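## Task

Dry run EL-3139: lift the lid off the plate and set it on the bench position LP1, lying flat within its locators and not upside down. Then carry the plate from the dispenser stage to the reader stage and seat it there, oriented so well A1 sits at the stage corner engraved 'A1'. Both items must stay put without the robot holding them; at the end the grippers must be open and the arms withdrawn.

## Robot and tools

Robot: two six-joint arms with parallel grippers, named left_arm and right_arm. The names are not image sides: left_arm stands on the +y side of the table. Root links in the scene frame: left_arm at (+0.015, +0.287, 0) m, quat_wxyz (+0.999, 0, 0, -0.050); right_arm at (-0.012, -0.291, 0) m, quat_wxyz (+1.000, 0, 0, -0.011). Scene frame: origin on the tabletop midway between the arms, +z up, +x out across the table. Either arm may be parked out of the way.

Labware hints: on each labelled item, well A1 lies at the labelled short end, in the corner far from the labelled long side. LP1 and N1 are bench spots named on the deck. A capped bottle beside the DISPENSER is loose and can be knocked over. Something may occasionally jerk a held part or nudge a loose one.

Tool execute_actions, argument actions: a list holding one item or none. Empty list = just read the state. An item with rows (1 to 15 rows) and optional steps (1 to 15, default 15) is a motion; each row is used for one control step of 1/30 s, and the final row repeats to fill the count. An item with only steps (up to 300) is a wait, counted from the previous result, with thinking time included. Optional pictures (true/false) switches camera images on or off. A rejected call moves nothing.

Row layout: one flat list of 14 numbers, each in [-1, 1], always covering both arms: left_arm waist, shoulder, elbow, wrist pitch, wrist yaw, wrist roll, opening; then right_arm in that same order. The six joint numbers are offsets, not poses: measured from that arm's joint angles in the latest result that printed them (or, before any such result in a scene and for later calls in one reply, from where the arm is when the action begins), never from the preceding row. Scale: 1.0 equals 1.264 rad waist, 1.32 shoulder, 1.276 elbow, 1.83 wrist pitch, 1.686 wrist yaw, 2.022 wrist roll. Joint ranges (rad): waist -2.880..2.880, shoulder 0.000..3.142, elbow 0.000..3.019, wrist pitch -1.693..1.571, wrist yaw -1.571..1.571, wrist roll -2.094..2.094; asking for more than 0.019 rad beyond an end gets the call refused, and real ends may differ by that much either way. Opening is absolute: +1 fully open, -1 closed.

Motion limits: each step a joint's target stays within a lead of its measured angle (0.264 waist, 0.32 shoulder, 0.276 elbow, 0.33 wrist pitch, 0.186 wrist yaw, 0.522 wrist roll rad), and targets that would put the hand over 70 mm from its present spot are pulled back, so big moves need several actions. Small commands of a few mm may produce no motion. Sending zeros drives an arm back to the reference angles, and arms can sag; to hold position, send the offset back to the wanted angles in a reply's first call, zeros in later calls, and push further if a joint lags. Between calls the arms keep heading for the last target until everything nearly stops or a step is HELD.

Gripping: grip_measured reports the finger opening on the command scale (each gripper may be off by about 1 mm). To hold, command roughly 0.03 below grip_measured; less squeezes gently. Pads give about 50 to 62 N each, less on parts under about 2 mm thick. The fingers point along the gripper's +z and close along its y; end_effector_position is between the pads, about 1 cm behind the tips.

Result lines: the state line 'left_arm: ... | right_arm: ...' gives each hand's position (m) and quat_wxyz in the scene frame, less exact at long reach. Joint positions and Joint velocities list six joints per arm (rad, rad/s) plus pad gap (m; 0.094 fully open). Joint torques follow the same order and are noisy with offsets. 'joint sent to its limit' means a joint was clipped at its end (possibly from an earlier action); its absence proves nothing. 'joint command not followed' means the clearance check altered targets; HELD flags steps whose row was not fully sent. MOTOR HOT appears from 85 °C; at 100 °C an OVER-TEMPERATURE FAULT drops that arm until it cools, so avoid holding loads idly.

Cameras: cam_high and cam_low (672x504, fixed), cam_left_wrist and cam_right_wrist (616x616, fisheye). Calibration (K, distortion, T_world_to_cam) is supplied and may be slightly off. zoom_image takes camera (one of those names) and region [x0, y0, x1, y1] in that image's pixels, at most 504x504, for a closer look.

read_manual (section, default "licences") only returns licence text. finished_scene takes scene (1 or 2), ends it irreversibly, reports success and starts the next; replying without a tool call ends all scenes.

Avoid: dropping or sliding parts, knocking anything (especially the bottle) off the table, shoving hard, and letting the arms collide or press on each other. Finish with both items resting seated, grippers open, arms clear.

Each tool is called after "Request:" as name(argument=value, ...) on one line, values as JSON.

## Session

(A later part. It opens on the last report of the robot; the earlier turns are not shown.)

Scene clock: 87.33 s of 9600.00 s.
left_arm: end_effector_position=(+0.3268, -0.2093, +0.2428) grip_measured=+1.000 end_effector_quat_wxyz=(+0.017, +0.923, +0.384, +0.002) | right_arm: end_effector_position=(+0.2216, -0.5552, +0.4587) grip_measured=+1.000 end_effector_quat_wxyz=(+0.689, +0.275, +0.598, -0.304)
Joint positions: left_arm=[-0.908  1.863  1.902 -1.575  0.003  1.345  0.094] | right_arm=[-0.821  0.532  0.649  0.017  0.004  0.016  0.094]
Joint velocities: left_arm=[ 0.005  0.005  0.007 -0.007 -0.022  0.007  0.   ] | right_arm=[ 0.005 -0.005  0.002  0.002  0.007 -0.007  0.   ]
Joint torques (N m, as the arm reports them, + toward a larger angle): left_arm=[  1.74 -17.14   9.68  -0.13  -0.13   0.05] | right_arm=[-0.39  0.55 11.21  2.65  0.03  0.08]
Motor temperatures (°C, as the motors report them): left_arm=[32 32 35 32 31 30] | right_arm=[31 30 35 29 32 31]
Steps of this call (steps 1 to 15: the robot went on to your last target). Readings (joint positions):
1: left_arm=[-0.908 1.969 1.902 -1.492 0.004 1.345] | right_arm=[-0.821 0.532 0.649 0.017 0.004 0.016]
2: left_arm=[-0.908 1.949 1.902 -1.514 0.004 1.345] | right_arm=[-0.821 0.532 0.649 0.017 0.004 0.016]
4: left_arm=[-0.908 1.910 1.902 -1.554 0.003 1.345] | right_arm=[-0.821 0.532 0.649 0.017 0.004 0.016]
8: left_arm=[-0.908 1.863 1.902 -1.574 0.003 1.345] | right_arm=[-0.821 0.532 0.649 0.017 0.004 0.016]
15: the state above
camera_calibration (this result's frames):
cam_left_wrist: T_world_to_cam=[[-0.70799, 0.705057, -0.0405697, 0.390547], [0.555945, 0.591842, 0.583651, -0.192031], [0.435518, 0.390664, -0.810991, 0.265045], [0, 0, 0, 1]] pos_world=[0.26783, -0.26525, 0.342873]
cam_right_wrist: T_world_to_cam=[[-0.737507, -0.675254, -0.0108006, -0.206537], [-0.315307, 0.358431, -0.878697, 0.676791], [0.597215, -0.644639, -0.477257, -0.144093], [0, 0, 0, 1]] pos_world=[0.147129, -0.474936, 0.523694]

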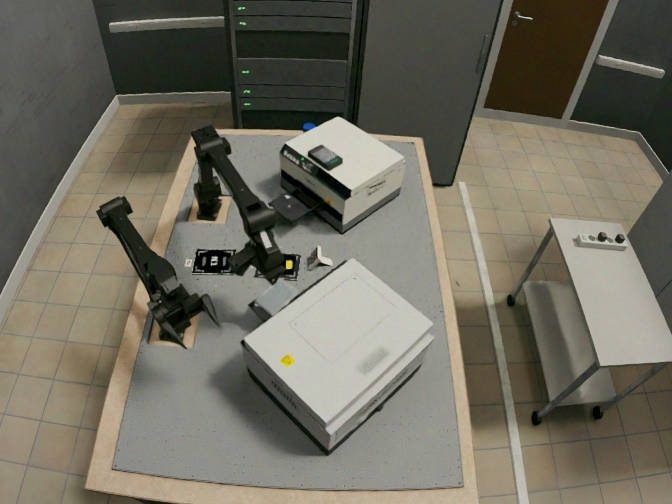

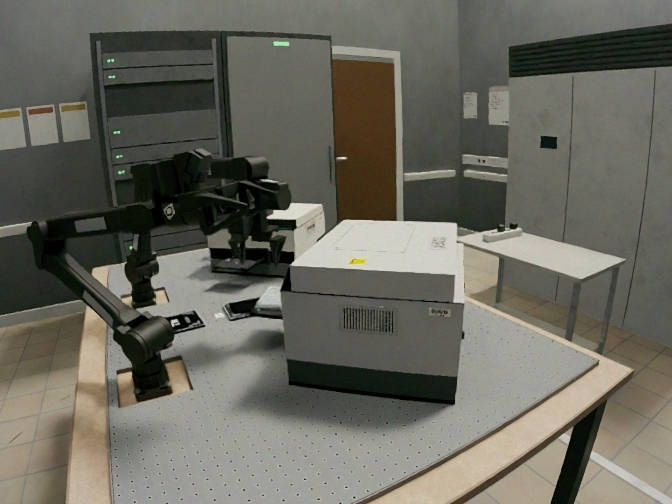

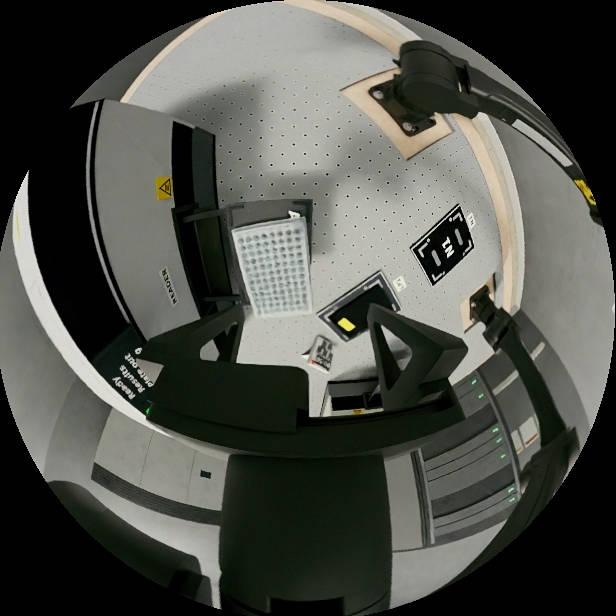

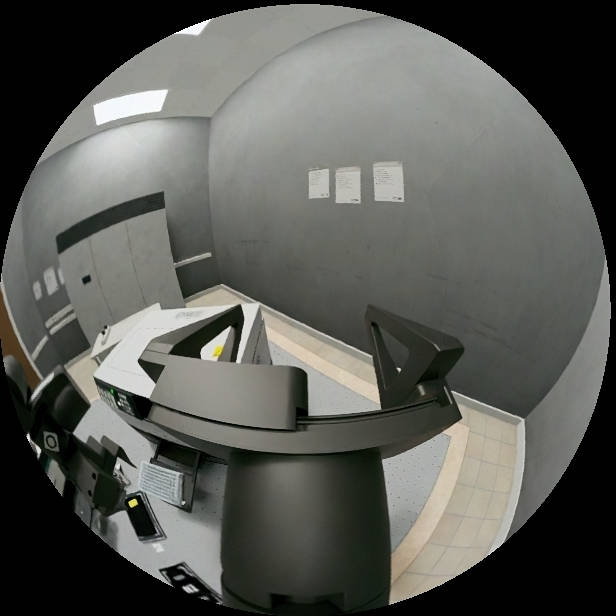

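Request:
execute_actions(actions=[{"rows":[[0.01,0.01,0.04,0.01,0,-0.01,1,0,0,0,0,0,0,1],[0.02,0.02,0.05,0.015,0,-0.02,1,0,0,0,0,0,0,1],[0.033,0.03,0.06,0.02,0,-0.031,1,0,0,0,0,0,0,1],[0.033,0.045,0.06,0.025,0,-0.031,1,0,0,0,0,0,0,1],[0.033,0.06,0.06,0.03,0,-0.031,1,0,0,0,0,0,0,1],[0.033,0.075,0.06,0.035,0,-0.031,1,0,0,0,0,0,0,1],[0.033,0.09,0.06,0.04,0,-0.031,1,0,0,0,0,0,0,1],[0.033,0.106,0.06,0.047,0,-0.031,1,0,0,0,0,0,0,1]]}], pictures=false)

Request:
execute_actions(actions=[{"steps":10}])

Request:
zoom_image(camera="cam_left_wrist", region=[190,170,420,390])

Request:
zoom_image(camera="cam_high", region=[230,255,320,335])

Scene clock: 89.37 s of 9600.00 s.
left_arm: end_effector_position=(+0.3666, -0.2299, +0.1740) grip_measured=+1.000 end_effector_quat_wxyz=(+0.001, +0.906, +0.424, -0.001) | right_arm: end_effector_position=(+0.2216, -0.5552, +0.4587) grip_measured=+1.000 end_effector_quat_wxyz=(+0.689, +0.275, +0.598, -0.304)
Joint positions: left_arm=[-0.871  2.008  1.942 -1.504  0.003  1.294  0.094] | right_arm=[-0.821  0.532  0.649  0.017  0.004  0.016  0.094]
Joint velocities: left_arm=[-0.005  0.2    0.002 -0.012  0.022 -0.066  0.   ] | right_arm=[-0.015 -0.015  0.007 -0.007  0.081 -0.007  0.   ]
Joint torques (N m, as the arm reports them, + toward a larger angle): left_arm=[  1.48 -20.59  12.57   0.79  -0.05   0.  ] | right_arm=[-0.43  0.51 11.22  2.65  0.03  0.08]
Motor temperatures (°C, as the motors report them): left_arm=[32 32 35 32 31 30] | right_arm=[31 30 35 29 32 31]
Steps of this call (steps 1 to 15: the robot went on to your last target; steps 16 to 46: nothing new was sent; steps 47 to 61: all 15 steps of this action). Readings (joint positions):
47: left_arm=[-0.908 1.863 1.902 -1.575 0.003 1.344] | right_arm=[-0.821 0.532 0.649 0.017 0.004 0.016]
48: left_arm=[-0.907 1.863 1.902 -1.574 0.003 1.339] | right_arm=[-0.821 0.532 0.649 0.017 0.004 0.016]
50: left_arm=[-0.903 1.868 1.909 -1.565 0.003 1.324] | right_arm=[-0.821 0.532 0.649 0.017 0.004 0.016]
54: left_arm=[-0.885 1.910 1.938 -1.528 0.003 1.305] | right_arm=[-0.821 0.532 0.649 0.017 0.004 0.016]
61: the state above

Scene clock: 89.70 s of 9600.00 s.
left_arm: end_effector_position=(+0.3667, -0.2301, +0.1703) grip_measured=+1.000 end_effector_quat_wxyz=(-0.002, +0.905, +0.425, -0.002) | right_arm: end_effector_position=(+0.2216, -0.5552, +0.4587) grip_measured=+1.000 end_effector_quat_wxyz=(+0.689, +0.275, +0.598, -0.304)
Joint positions: left_arm=[-0.871  2.014  1.942 -1.504  0.003  1.292  0.094] | right_arm=[-0.821  0.532  0.649  0.017  0.004  0.016  0.094]
Joint velocities: left_arm=[-0.005 -0.015  0.002 -0.027 -0.066 -0.007  0.   ] | right_arm=[-0.005 -0.015 -0.007 -0.007  0.007  0.007  0.   ]
Joint torques (N m, as the arm reports them, + toward a larger angle): left_arm=[  2.1  -20.51  12.51   0.8   -0.06  -0.07] | right_arm=[-0.4   0.54 11.22  2.66  0.04  0.08]
Motor temperatures (°C, as the motors report them): left_arm=[32 32 35 32 31 30] | right_arm=[31 30 35 29 32 31]
Steps of this call (steps 1 to 10: the robot went on to your last target). Readings (joint positions):
1: left_arm=[-0.871 2.013 1.942 -1.504 0.003 1.294] | right_arm=[-0.821 0.532 0.649 0.017 0.004 0.016]
2: left_arm=[-0.871 2.015 1.942 -1.504 0.003 1.294] | right_arm=[-0.821 0.532 0.649 0.017 0.004 0.016]
4: left_arm=[-0.871 2.015 1.942 -1.504 0.003 1.293] | right_arm=[-0.821 0.532 0.649 0.017 0.004 0.016]
8: left_arm=[-0.871 2.014 1.942 -1.504 0.003 1.292] | right_arm=[-0.821 0.532 0.649 0.017 0.004 0.016]
10: the state above
camera_calibration (this result's frames):
cam_left_wrist: T_world_to_cam=[[-0.768291, 0.640098, -0.0018284, 0.43104], [0.515277, 0.620161, 0.591515, -0.139535], [0.379762, 0.453514, -0.806292, 0.231113], [0, 0, 0, 1]] pos_world=[0.315295, -0.294187, 0.26967]
cam_right_wrist: T_world_to_cam=[[-0.737507, -0.675254, -0.0108006, -0.206537], [-0.315307, 0.358431, -0.878697, 0.676791], [0.597215, -0.644639, -0.477257, -0.144093], [0, 0, 0, 1]] pos_world=[0.147129, -0.474936, 0.523694]

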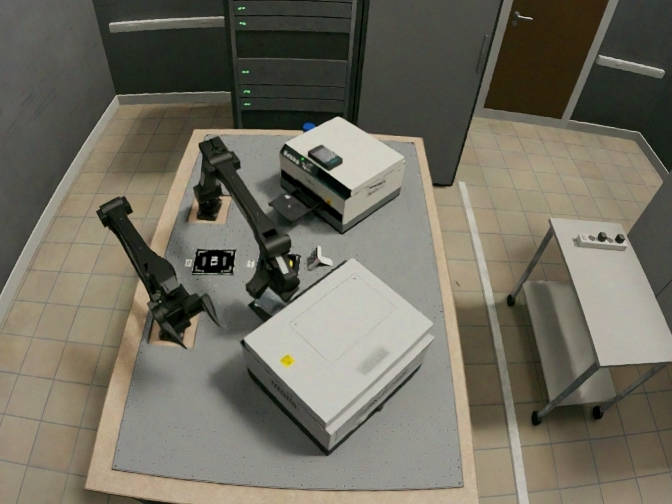

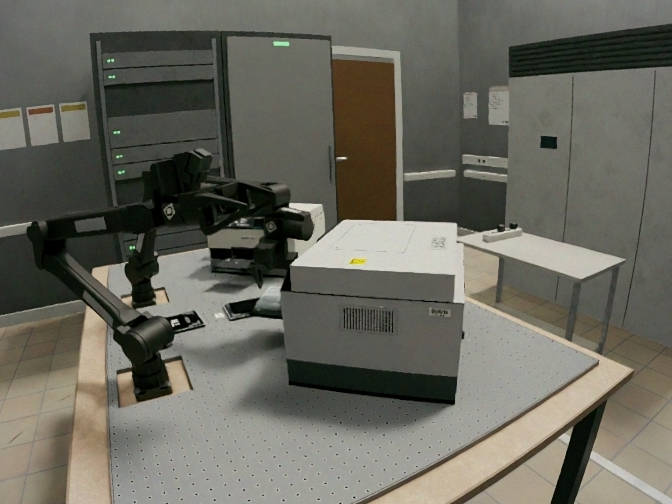

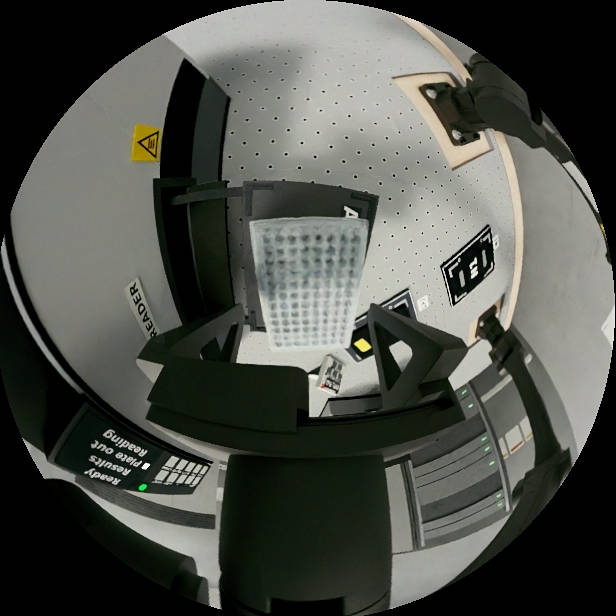

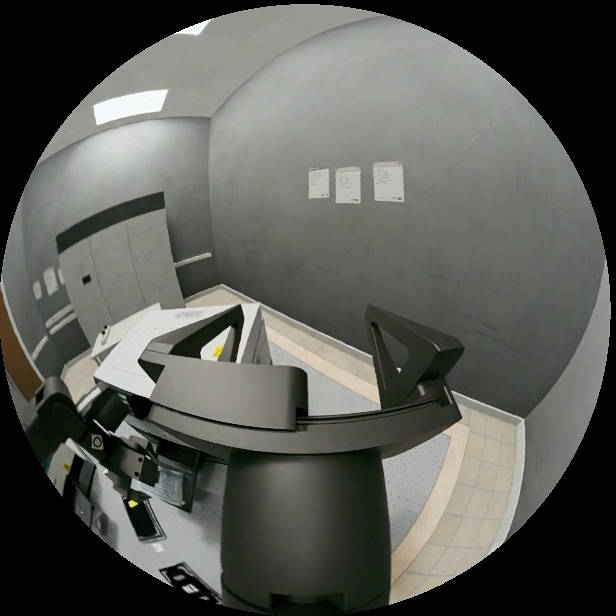

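Region (190, 170, 420, 390) of cam_left_wrist's 616x616 image, scaled by 2.191, with more detail than that image has; it fills the top 482 rows of this view, and the rest is white.

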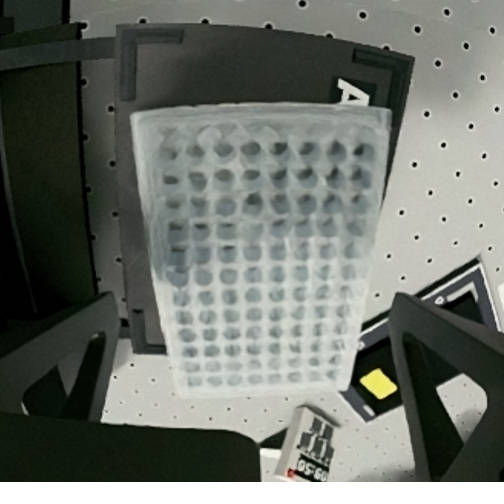

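Region (230, 255, 320, 335) of cam_high's 672x504 image, scaled by 5.600, with more detail than that image has.

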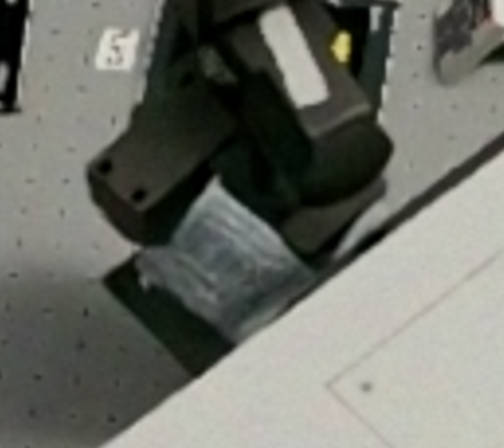

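Request:
execute_actions(actions=[{"rows":[[0,0,-0.008,0.015,0,-0.012,1,0,0,0,0,0,0,1],[0,0,-0.014,0.02,0,-0.012,1,0,0,0,0,0,0,1],[0,0,-0.02,0.024,0,-0.012,1,0,0,0,0,0,0,1],[0,0,-0.026,0.028,0,-0.012,1,0,0,0,0,0,0,1],[0,0,-0.032,0.032,0,-0.012,1,0,0,0,0,0,0,1],[0,0,-0.038,0.036,0,-0.012,1,0,0,0,0,0,0,1]]}])

Request:
zoom_image(camera="cam_left_wrist", region=[190,170,420,390])

Scene clock: 91.43 s of 9600.00 s.
left_arm: end_effector_position=(+0.3659, -0.2290, +0.1520) grip_measured=+1.000 end_effector_quat_wxyz=(-0.002, +0.902, +0.431, -0.002) | right_arm: end_effector_position=(+0.2216, -0.5552, +0.4587) grip_measured=+1.000 end_effector_quat_wxyz=(+0.689, +0.275, +0.598, -0.304)
Joint positions: left_arm=[-0.871  2.014  1.894 -1.455  0.003  1.279  0.094] | right_arm=[-0.821  0.532  0.649  0.017  0.004  0.016  0.094]
Joint velocities: left_arm=[-0.015 -0.015  0.002  0.007 -0.007 -0.022  0.   ] | right_arm=[ 0.015  0.005  0.002 -0.002  0.037 -0.095  0.   ]
Joint torques (N m, as the arm reports them, + toward a larger angle): left_arm=[  1.87 -19.85   9.65   0.82  -0.06  -0.04] | right_arm=[-0.41  0.54 11.22  2.64  0.03  0.08]
Motor temperatures (°C, as the motors report them): left_arm=[32 32 35 32 31 30] | right_arm=[31 30 35 29 32 31]
Steps of this call (steps 1 to 15: the robot went on to your last target; steps 16 to 37: nothing new was sent; steps 38 to 52: all 15 steps of this action). Readings (joint positions):
38: left_arm=[-0.871 2.014 1.941 -1.502 0.003 1.291] | right_arm=[-0.821 0.532 0.649 0.017 0.004 0.016]
39: left_arm=[-0.871 2.014 1.939 -1.497 0.003 1.288] | right_arm=[-0.821 0.532 0.649 0.017 0.004 0.016]
41: left_arm=[-0.871 2.014 1.931 -1.483 0.003 1.284] | right_arm=[-0.821 0.532 0.649 0.017 0.004 0.016]
45: left_arm=[-0.871 2.014 1.902 -1.459 0.003 1.281] | right_arm=[-0.821 0.532 0.649 0.017 0.004 0.016]
52: the state above
camera_calibration (this result's frames):
cam_left_wrist: T_world_to_cam=[[-0.777006, 0.629484, -0.00327387, 0.430659], [0.506181, 0.627881, 0.591224, -0.123889], [0.374222, 0.457728, -0.806501, 0.21918], [0, 0, 0, 1]] pos_world=[0.315313, -0.29363, 0.251425]
cam_right_wrist: T_world_to_cam=[[-0.737507, -0.675254, -0.0108006, -0.206537], [-0.315307, 0.358431, -0.878697, 0.676791], [0.597215, -0.644639, -0.477257, -0.144093], [0, 0, 0, 1]] pos_world=[0.147129, -0.474936, 0.523694]

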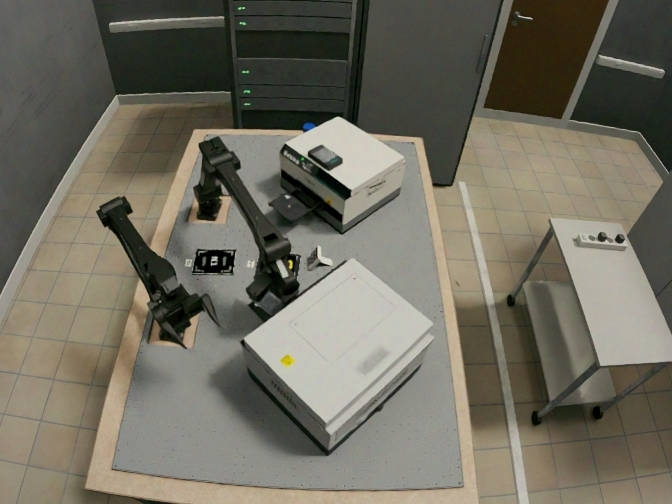

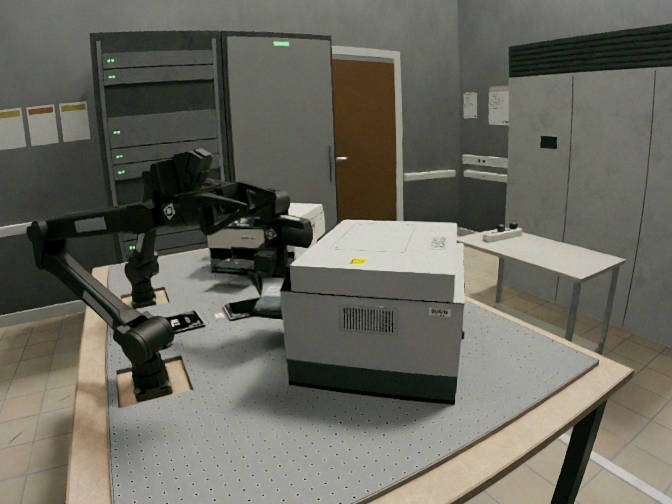

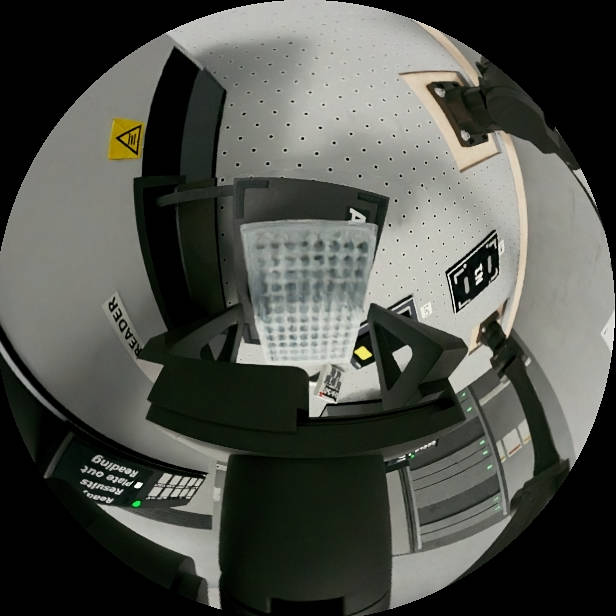

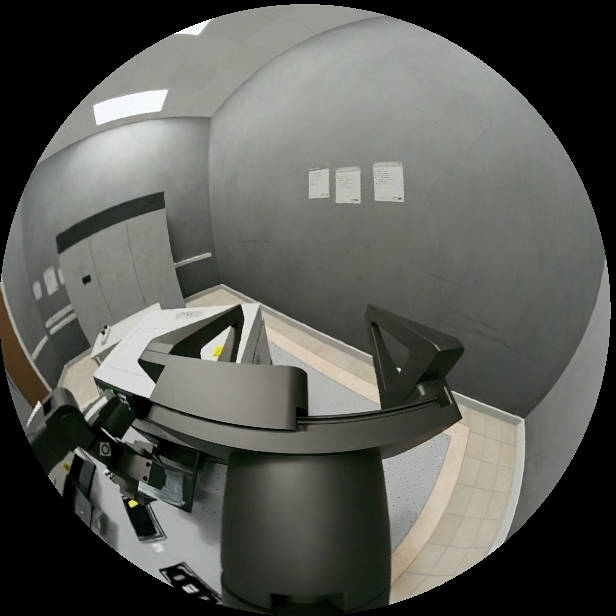

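Region (190, 170, 420, 390) of cam_left_wrist's 616x616 image, scaled by 2.191, with more detail than that image has; it fills the top 482 rows of this view, and the rest is white.

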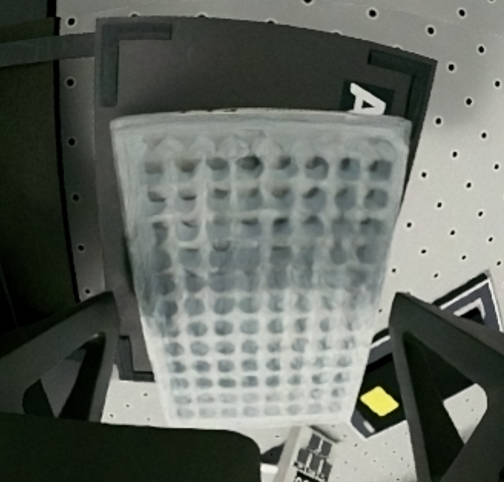

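Request:
execute_actions(actions=[{"rows":[[0,0,-0.018,0.017,0,0,1,0,0,0,0,0,0,1],[0,0,-0.018,0.017,0,0,1,0,0,0,0,0,0,1],[0,0,-0.018,0.017,0,0,1,0,0,0,0,0,0,1],[0,0,-0.018,0.017,0,0,1,0,0,0,0,0,0,1],[0,0,-0.018,0.017,0,0,1,0,0,0,0,0,0,1],[0,0,-0.018,0.017,0,0,1,0,0,0,0,0,0,1],[0,0,-0.018,0.017,0,0,1,0,0,0,0,0,0,1],[0,0,-0.018,0.017,0,0,1,0,0,0,0,0,0,1],[0,0,-0.018,0.017,0,0,0.9,0,0,0,0,0,0,1],[0,0,-0.018,0.017,0,0,0.84,0,0,0,0,0,0,1],[0,0,-0.018,0.017,0,0,0.8,0,0,0,0,0,0,1],[0,0,-0.018,0.017,0,0,0.77,0,0,0,0,0,0,1],[0,0,-0.018,0.017,0,0,0.74,0,0,0,0,0,0,1]]}], pictures=false)

Scene clock: 93.03 s of 9600.00 s.
left_arm: end_effector_position=(+0.3646, -0.2270, +0.1444) grip_measured=+0.753 end_effector_quat_wxyz=(-0.004, +0.902, +0.431, -0.002) | right_arm: end_effector_position=(+0.2216, -0.5552, +0.4587) grip_measured=+1.000 end_effector_quat_wxyz=(+0.689, +0.275, +0.598, -0.304)
Joint positions: left_arm=[-0.871  2.014  1.874 -1.44   0.003  1.278  0.082] | right_arm=[-0.821  0.532  0.649  0.017  0.004  0.016  0.094]
Joint velocities: left_arm=[-0.015  0.005 -0.002  0.017 -0.007  0.007 -0.002] | right_arm=[-0.005 -0.005  0.007  0.007  0.081 -0.022  0.   ]
Joint torques (N m, as the arm reports them, + toward a larger angle): left_arm=[  1.33 -19.99   9.13   0.61  -0.03   0.06] | right_arm=[-0.39  0.53 11.21  2.65  0.03  0.08]
Motor temperatures (°C, as the motors report them): left_arm=[32 32 35 32 31 30] | right_arm=[31 30 35 29 32 31]
Steps of this call (steps 1 to 15: the robot went on to your last target; steps 16 to 33: nothing new was sent; steps 34 to 48: all 15 steps of this action). Readings (joint positions):
34: left_arm=[-0.871 2.014 1.892 -1.452 0.003 1.278] | right_arm=[-0.821 0.532 0.649 0.017 0.004 0.016]
35: left_arm=[-0.871 2.014 1.889 -1.447 0.003 1.278] | right_arm=[-0.821 0.532 0.649 0.017 0.004 0.016]
37: left_arm=[-0.871 2.014 1.881 -1.441 0.003 1.278] | right_arm=[-0.821 0.532 0.649 0.017 0.004 0.016]
41: left_arm=[-0.871 2.014 1.874 -1.441 0.003 1.278] | right_arm=[-0.821 0.532 0.649 0.017 0.004 0.016]
48: the state above

Request:
execute_actions(actions=[])

Scene clock: 96.00 s of 9600.00 s.
left_arm: end_effector_position=(+0.3647, -0.2271, +0.1444) grip_measured=+0.753 end_effector_quat_wxyz=(-0.004, +0.902, +0.431, -0.002) | right_arm: end_effector_position=(+0.2216, -0.5552, +0.4587) grip_measured=+1.000 end_effector_quat_wxyz=(+0.689, +0.275, +0.598, -0.304)
Joint positions: left_arm=[-0.871  2.014  1.874 -1.439  0.003  1.278  0.082] | right_arm=[-0.821  0.532  0.649  0.017  0.004  0.016  0.094]
Joint velocities: left_arm=[-0.015 -0.005 -0.012 -0.007 -0.022 -0.007 -0.   ] | right_arm=[-0.015 -0.005  0.002  0.002 -0.066  0.007  0.   ]
Joint torques (N m, as the arm reports them, + toward a larger angle): left_arm=[  1.31 -19.82   9.31   0.83  -0.04   0.04] | right_arm=[-0.39  0.55 11.22  2.65  0.03  0.08]
Motor temperatures (°C, as the motors report them): left_arm=[32 32 35 32 31 30] | right_arm=[31 30 35 29 32 31]
Steps of this call (steps 1 to 15: the robot went on to your last target; steps 16 to 89: nothing new was sent). Readings (joint positions):
1: left_arm=[-0.871 2.014 1.874 -1.440 0.003 1.278] | right_arm=[-0.821 0.532 0.649 0.017 0.004 0.016]
2: left_arm=[-0.871 2.014 1.874 -1.440 0.003 1.278] | right_arm=[-0.821 0.532 0.649 0.017 0.004 0.016]
4: left_arm=[-0.871 2.014 1.874 -1.439 0.003 1.278] | right_arm=[-0.821 0.532 0.649 0.017 0.004 0.016]
8: left_arm=[-0.871 2.014 1.874 -1.439 0.003 1.278] | right_arm=[-0.821 0.532 0.649 0.017 0.004 0.016]
89: the state above
All arms were judged still, so your last target was given up. Only a new action makes them travel on or press farther. Fingers that are still opening or closing keep moving.
camera_calibration (this result's frames):
cam_left_wrist: T_world_to_cam=[[-0.777249, 0.629192, 0.0014774, 0.427843], [0.507597, 0.62565, 0.592375, -0.121073], [0.371793, 0.461173, -0.805661, 0.214187], [0, 0, 0, 1]] pos_world=[0.314364, -0.292224, 0.243651]
cam_right_wrist: T_world_to_cam=[[-0.737507, -0.675254, -0.0108006, -0.206537], [-0.315307, 0.358431, -0.878697, 0.676791], [0.597215, -0.644639, -0.477257, -0.144093], [0, 0, 0, 1]] pos_world=[0.147129, -0.474936, 0.523694]

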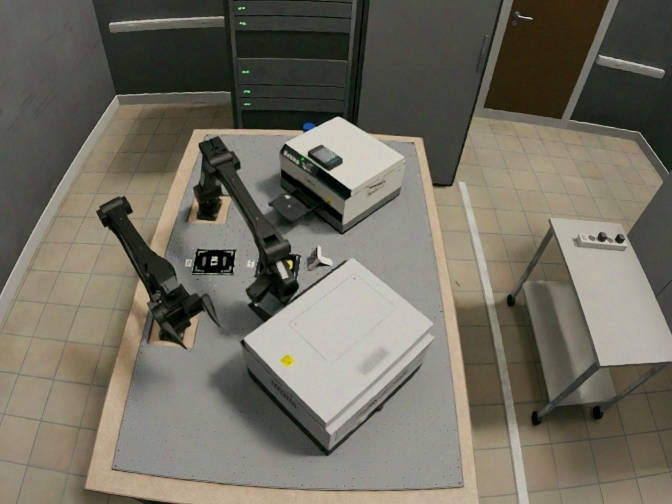

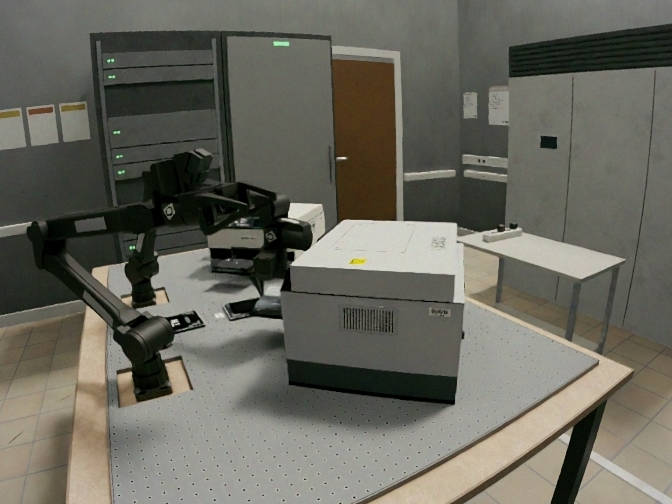

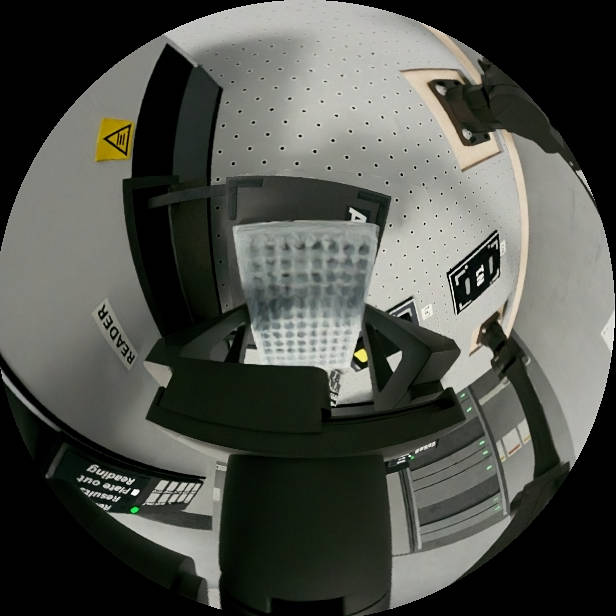

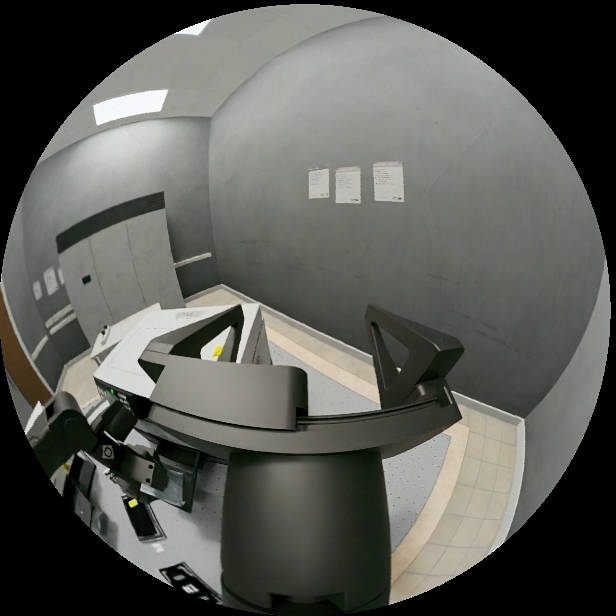

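Request:
execute_actions(actions=[{"rows":[[0,0,0,0,0,0,0.72,0,0,0,0,0,0,1],[0,0,0,0,0,0,0.72,0,0,0,0,0,0,1],[0,0,0,0,0,0,0.72,0,0,0,0,0,0,1],[0,0,0,0,0,0,0.72,0,0,0,0,0,0,1],[0,-0.01,0,0,0,0,0.72,0,0,0,0,0,0,1],[0,-0.02,0,0,0,0,0.72,0,0,0,0,0,0,1],[0,-0.026,0,0,0,0,0.72,0,0,0,0,0,0,1]]}], pictures=false)

Request:
execute_actions(actions=[{"rows":[[-0.01,0.005,0.015,0,0,0.01,0.72,0,0,0,0,0,0,1],[-0.02,0.01,0.03,0,0,0.02,0.72,0,0,0,0,0,0,1],[-0.03,0.018,0.045,0,0,0.03,0.72,0,0,0,0,0,0,1],[-0.038,0.024,0.054,0,0,0.038,0.72,0,0,0,0,0,0,1]]}])

Request:
zoom_image(camera="cam_left_wrist", region=[190,170,420,390])

Scene clock: 97.97 s of 9600.00 s.
left_arm: end_effector_position=(+0.3647, -0.2271, +0.1446) grip_measured=+0.737 end_effector_quat_wxyz=(-0.004, +0.902, +0.431, -0.002) | right_arm: end_effector_position=(+0.2216, -0.5552, +0.4587) grip_measured=+1.000 end_effector_quat_wxyz=(+0.689, +0.275, +0.598, -0.304)
Joint positions: left_arm=[-0.871  2.013  1.874 -1.439  0.003  1.278  0.082] | right_arm=[-0.821  0.532  0.649  0.017  0.004  0.016  0.094]
Joint velocities: left_arm=[ 0.005 -0.005 -0.002  0.002 -0.051 -0.007 -0.001] | right_arm=[-0.005  0.005  0.002 -0.017  0.037  0.007  0.   ]
Joint torques (N m, as the arm reports them, + toward a larger angle): left_arm=[  1.68 -21.6    9.63   0.32  -0.07   0.02] | right_arm=[-0.41  0.56 11.21  2.66  0.03  0.08]
Motor temperatures (°C, as the motors report them): left_arm=[32 32 35 32 31 30] | right_arm=[31 30 35 29 32 31]
Steps of this call (steps 1 to 44: nothing new was sent; steps 45 to 59: all 15 steps of this action). Readings (joint positions):
45: left_arm=[-0.871 2.014 1.874 -1.439 0.003 1.278] | right_arm=[-0.821 0.532 0.649 0.017 0.004 0.016]
46: left_arm=[-0.871 2.014 1.874 -1.439 0.003 1.278] | right_arm=[-0.821 0.532 0.649 0.017 0.004 0.016]
48: left_arm=[-0.871 2.014 1.874 -1.439 0.003 1.278] | right_arm=[-0.821 0.532 0.649 0.017 0.004 0.016]
52: left_arm=[-0.871 2.013 1.874 -1.439 0.003 1.278] | right_arm=[-0.821 0.532 0.649 0.017 0.004 0.016]
59: the state above

Scene clock: 98.47 s of 9600.00 s.
left_arm: end_effector_position=(+0.3455, -0.2457, +0.1461) grip_measured=+0.737 end_effector_quat_wxyz=(+0.000, +0.924, +0.383, -0.001) | right_arm: end_effector_position=(+0.2216, -0.5552, +0.4587) grip_measured=+1.000 end_effector_quat_wxyz=(+0.689, +0.275, +0.598, -0.304)
Joint positions: left_arm=[-0.914  2.021  1.891 -1.439  0.001  1.341  0.082] | right_arm=[-0.821  0.532  0.649  0.017  0.004  0.016  0.094]
Joint velocities: left_arm=[-0.015  0.005  0.007 -0.012 -0.037 -0.007  0.   ] | right_arm=[-0.005  0.015  0.002 -0.007 -0.022 -0.051  0.   ]
Joint torques (N m, as the arm reports them, + toward a larger angle): left_arm=[  1.02 -17.73  13.8    0.06  -0.01   0.14] | right_arm=[-0.41  0.54 11.21  2.65  0.03  0.08]
Motor temperatures (°C, as the motors report them): left_arm=[32 32 35 32 31 30] | right_arm=[31 30 35 29 32 31]
Steps of this call (steps 1 to 15: all 15 steps of this action). Readings (joint positions):
1: left_arm=[-0.871 2.013 1.874 -1.439 0.003 1.279] | right_arm=[-0.821 0.532 0.649 0.017 0.004 0.016]
2: left_arm=[-0.872 2.013 1.874 -1.439 0.003 1.284] | right_arm=[-0.821 0.532 0.649 0.017 0.004 0.016]
4: left_arm=[-0.875 2.014 1.876 -1.439 0.000 1.297] | right_arm=[-0.821 0.532 0.649 0.017 0.004 0.016]
8: left_arm=[-0.892 2.019 1.887 -1.439 -0.000 1.324] | right_arm=[-0.821 0.532 0.649 0.017 0.004 0.016]
15: the state above
camera_calibration (this result's frames):
cam_left_wrist: T_world_to_cam=[[-0.707068, 0.707102, -0.00781398, 0.420876], [0.566917, 0.573426, 0.591429, -0.133973], [0.422681, 0.413751, -0.80632, 0.202118], [0, 0, 0, 1]] pos_world=[0.288108, -0.304405, 0.245496]
cam_right_wrist: T_world_to_cam=[[-0.737507, -0.675254, -0.0108006, -0.206537], [-0.315307, 0.358431, -0.878697, 0.676791], [0.597215, -0.644639, -0.477257, -0.144093], [0, 0, 0, 1]] pos_world=[0.147129, -0.474936, 0.523694]

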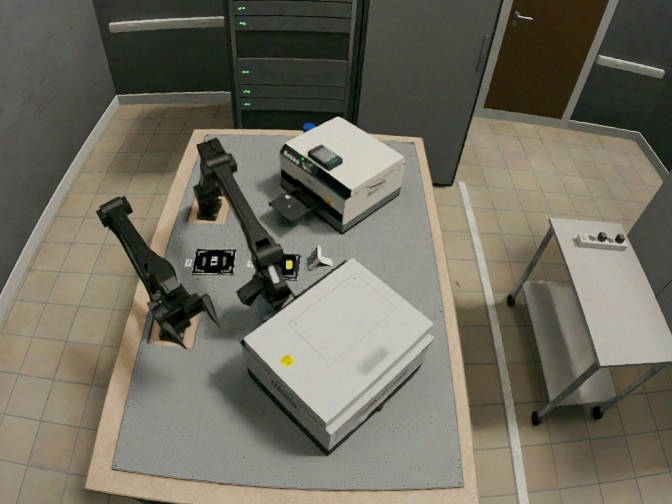

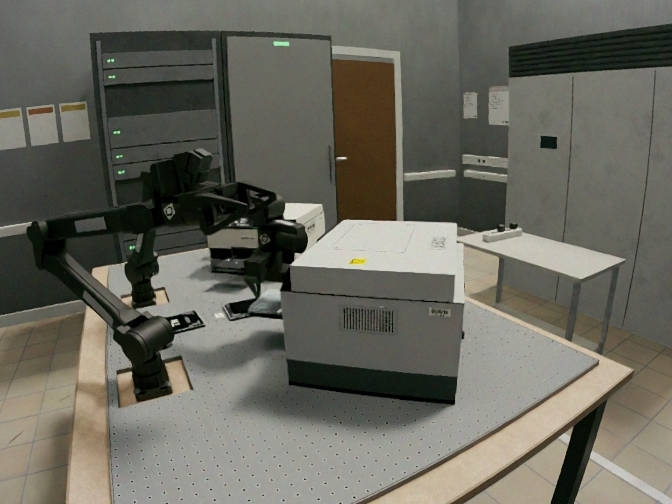

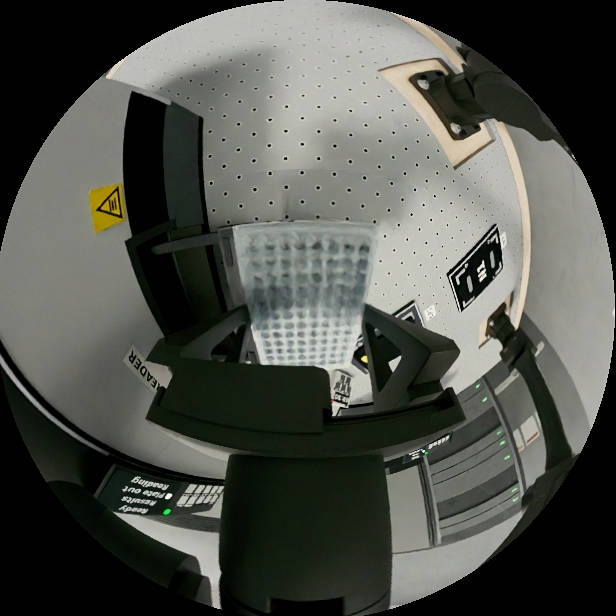

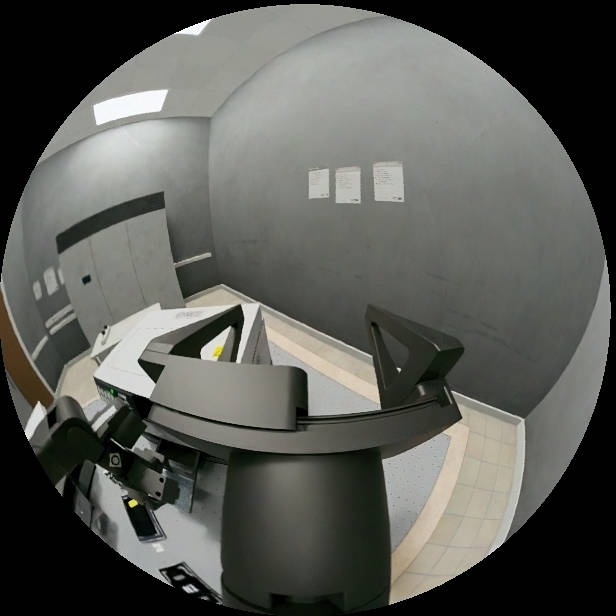

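Region (190, 170, 420, 390) of cam_left_wrist's 616x616 image, scaled by 2.191, with more detail than that image has; it fills the top 482 rows of this view, and the rest is white.

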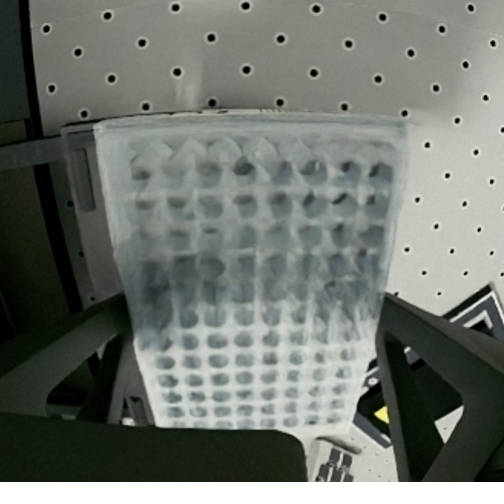

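Request:
execute_actions(actions=[{"rows":[[0.008,0,0.02,0.004,0,0.003,0.72,0,0,0,0,0,0,1],[0.016,0,0.035,0.008,0,0.005,0.72,0,0,0,0,0,0,1],[0.026,0,0.044,0.011,0,0.009,0.72,0,0,0,0,0,0,1]]}])

Request:
zoom_image(camera="cam_left_wrist", region=[190,170,420,390])

Scene clock: 100.27 s of 9600.00 s.
left_arm: end_effector_position=(+0.3561, -0.2403, +0.1467) grip_measured=+0.737 end_effector_quat_wxyz=(+0.003, +0.922, +0.388, -0.002) | right_arm: end_effector_position=(+0.2216, -0.5552, +0.4587) grip_measured=+1.000 end_effector_quat_wxyz=(+0.689, +0.275, +0.598, -0.304)
Joint positions: left_arm=[-0.894  2.021  1.892 -1.437  0.004  1.35   0.082] | right_arm=[-0.821  0.532  0.649  0.017  0.004  0.016  0.094]
Joint velocities: left_arm=[ 0.005  0.015  0.007 -0.007 -0.037  0.037  0.   ] | right_arm=[ 0.015 -0.015 -0.012 -0.007 -0.051  0.051  0.   ]
Joint torques (N m, as the arm reports them, + toward a larger angle): left_arm=[  3.13 -19.25  14.06   0.92  -0.13   0.15] | right_arm=[-0.37  0.54 11.22  2.64  0.04  0.08]
Motor temperatures (°C, as the motors report them): left_arm=[32 32 36 32 31 30] | right_arm=[31 30 35 29 32 31]
Steps of this call (steps 1 to 15: the robot went on to your last target; steps 16 to 39: nothing new was sent; steps 40 to 54: all 15 steps of this action). Readings (joint positions):
40: left_arm=[-0.914 2.021 1.891 -1.439 0.001 1.345] | right_arm=[-0.821 0.532 0.649 0.017 0.004 0.016]
41: left_arm=[-0.914 2.021 1.891 -1.439 0.001 1.345] | right_arm=[-0.821 0.532 0.649 0.017 0.004 0.016]
43: left_arm=[-0.911 2.021 1.891 -1.438 0.001 1.346] | right_arm=[-0.821 0.532 0.649 0.017 0.004 0.016]
47: left_arm=[-0.902 2.021 1.891 -1.437 0.005 1.347] | right_arm=[-0.821 0.532 0.649 0.017 0.004 0.016]
54: the state above
camera_calibration (this result's frames):
cam_left_wrist: T_world_to_cam=[[-0.714041, 0.700012, -0.0113425, 0.425823], [0.561171, 0.581955, 0.58857, -0.138832], [0.418607, 0.413898, -0.808367, 0.197714], [0, 0, 0, 1]] pos_world=[0.2992, -0.29912, 0.246368]
cam_right_wrist: T_world_to_cam=[[-0.737507, -0.675254, -0.0108006, -0.206537], [-0.315307, 0.358431, -0.878697, 0.676791], [0.597215, -0.644639, -0.477257, -0.144093], [0, 0, 0, 1]] pos_world=[0.147129, -0.474936, 0.523694]

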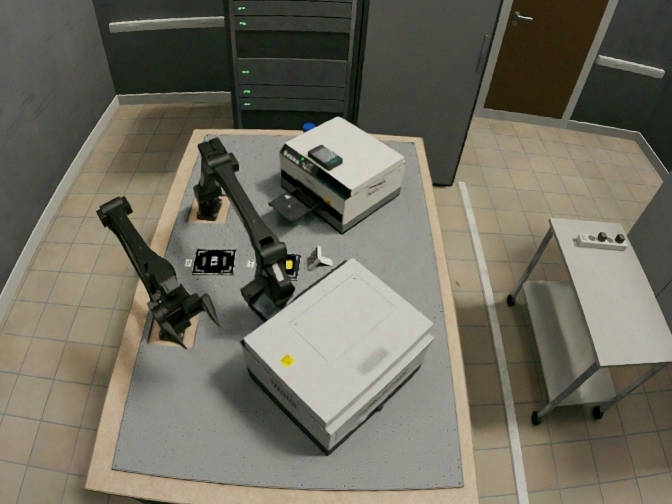

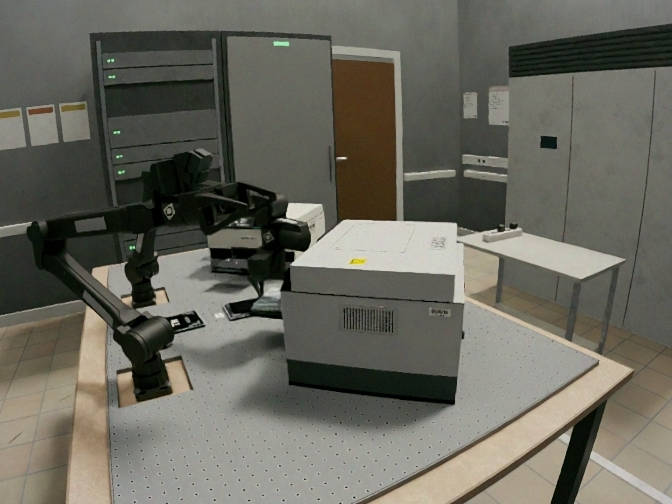

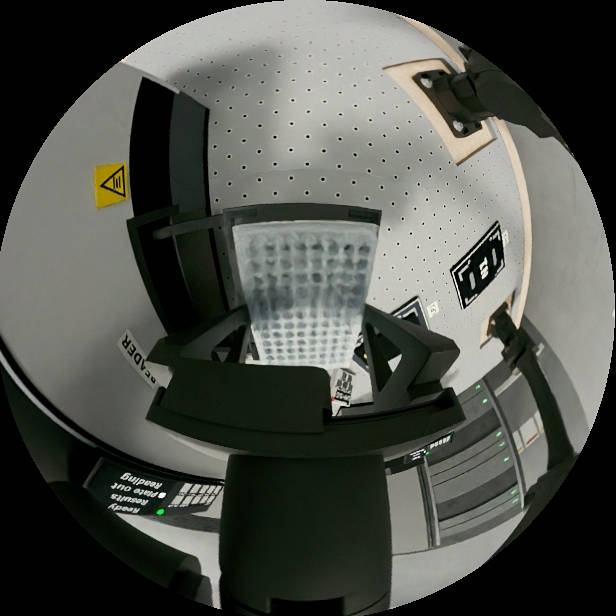

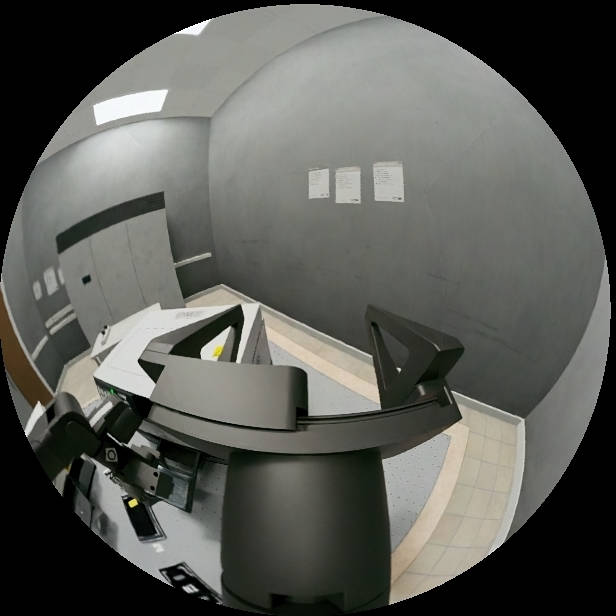

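Region (190, 170, 420, 390) of cam_left_wrist's 616x616 image, scaled by 2.191, with more detail than that image has; it fills the top 482 rows of this view, and the rest is white.

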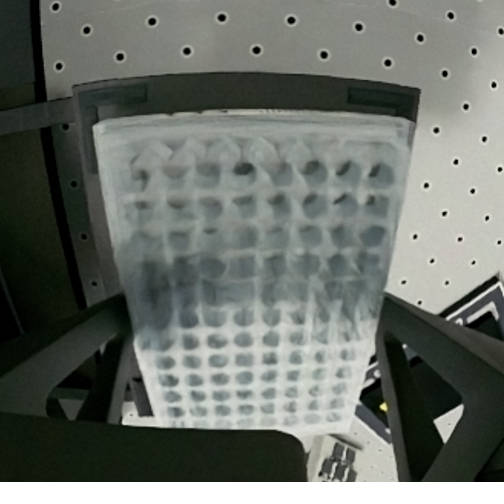

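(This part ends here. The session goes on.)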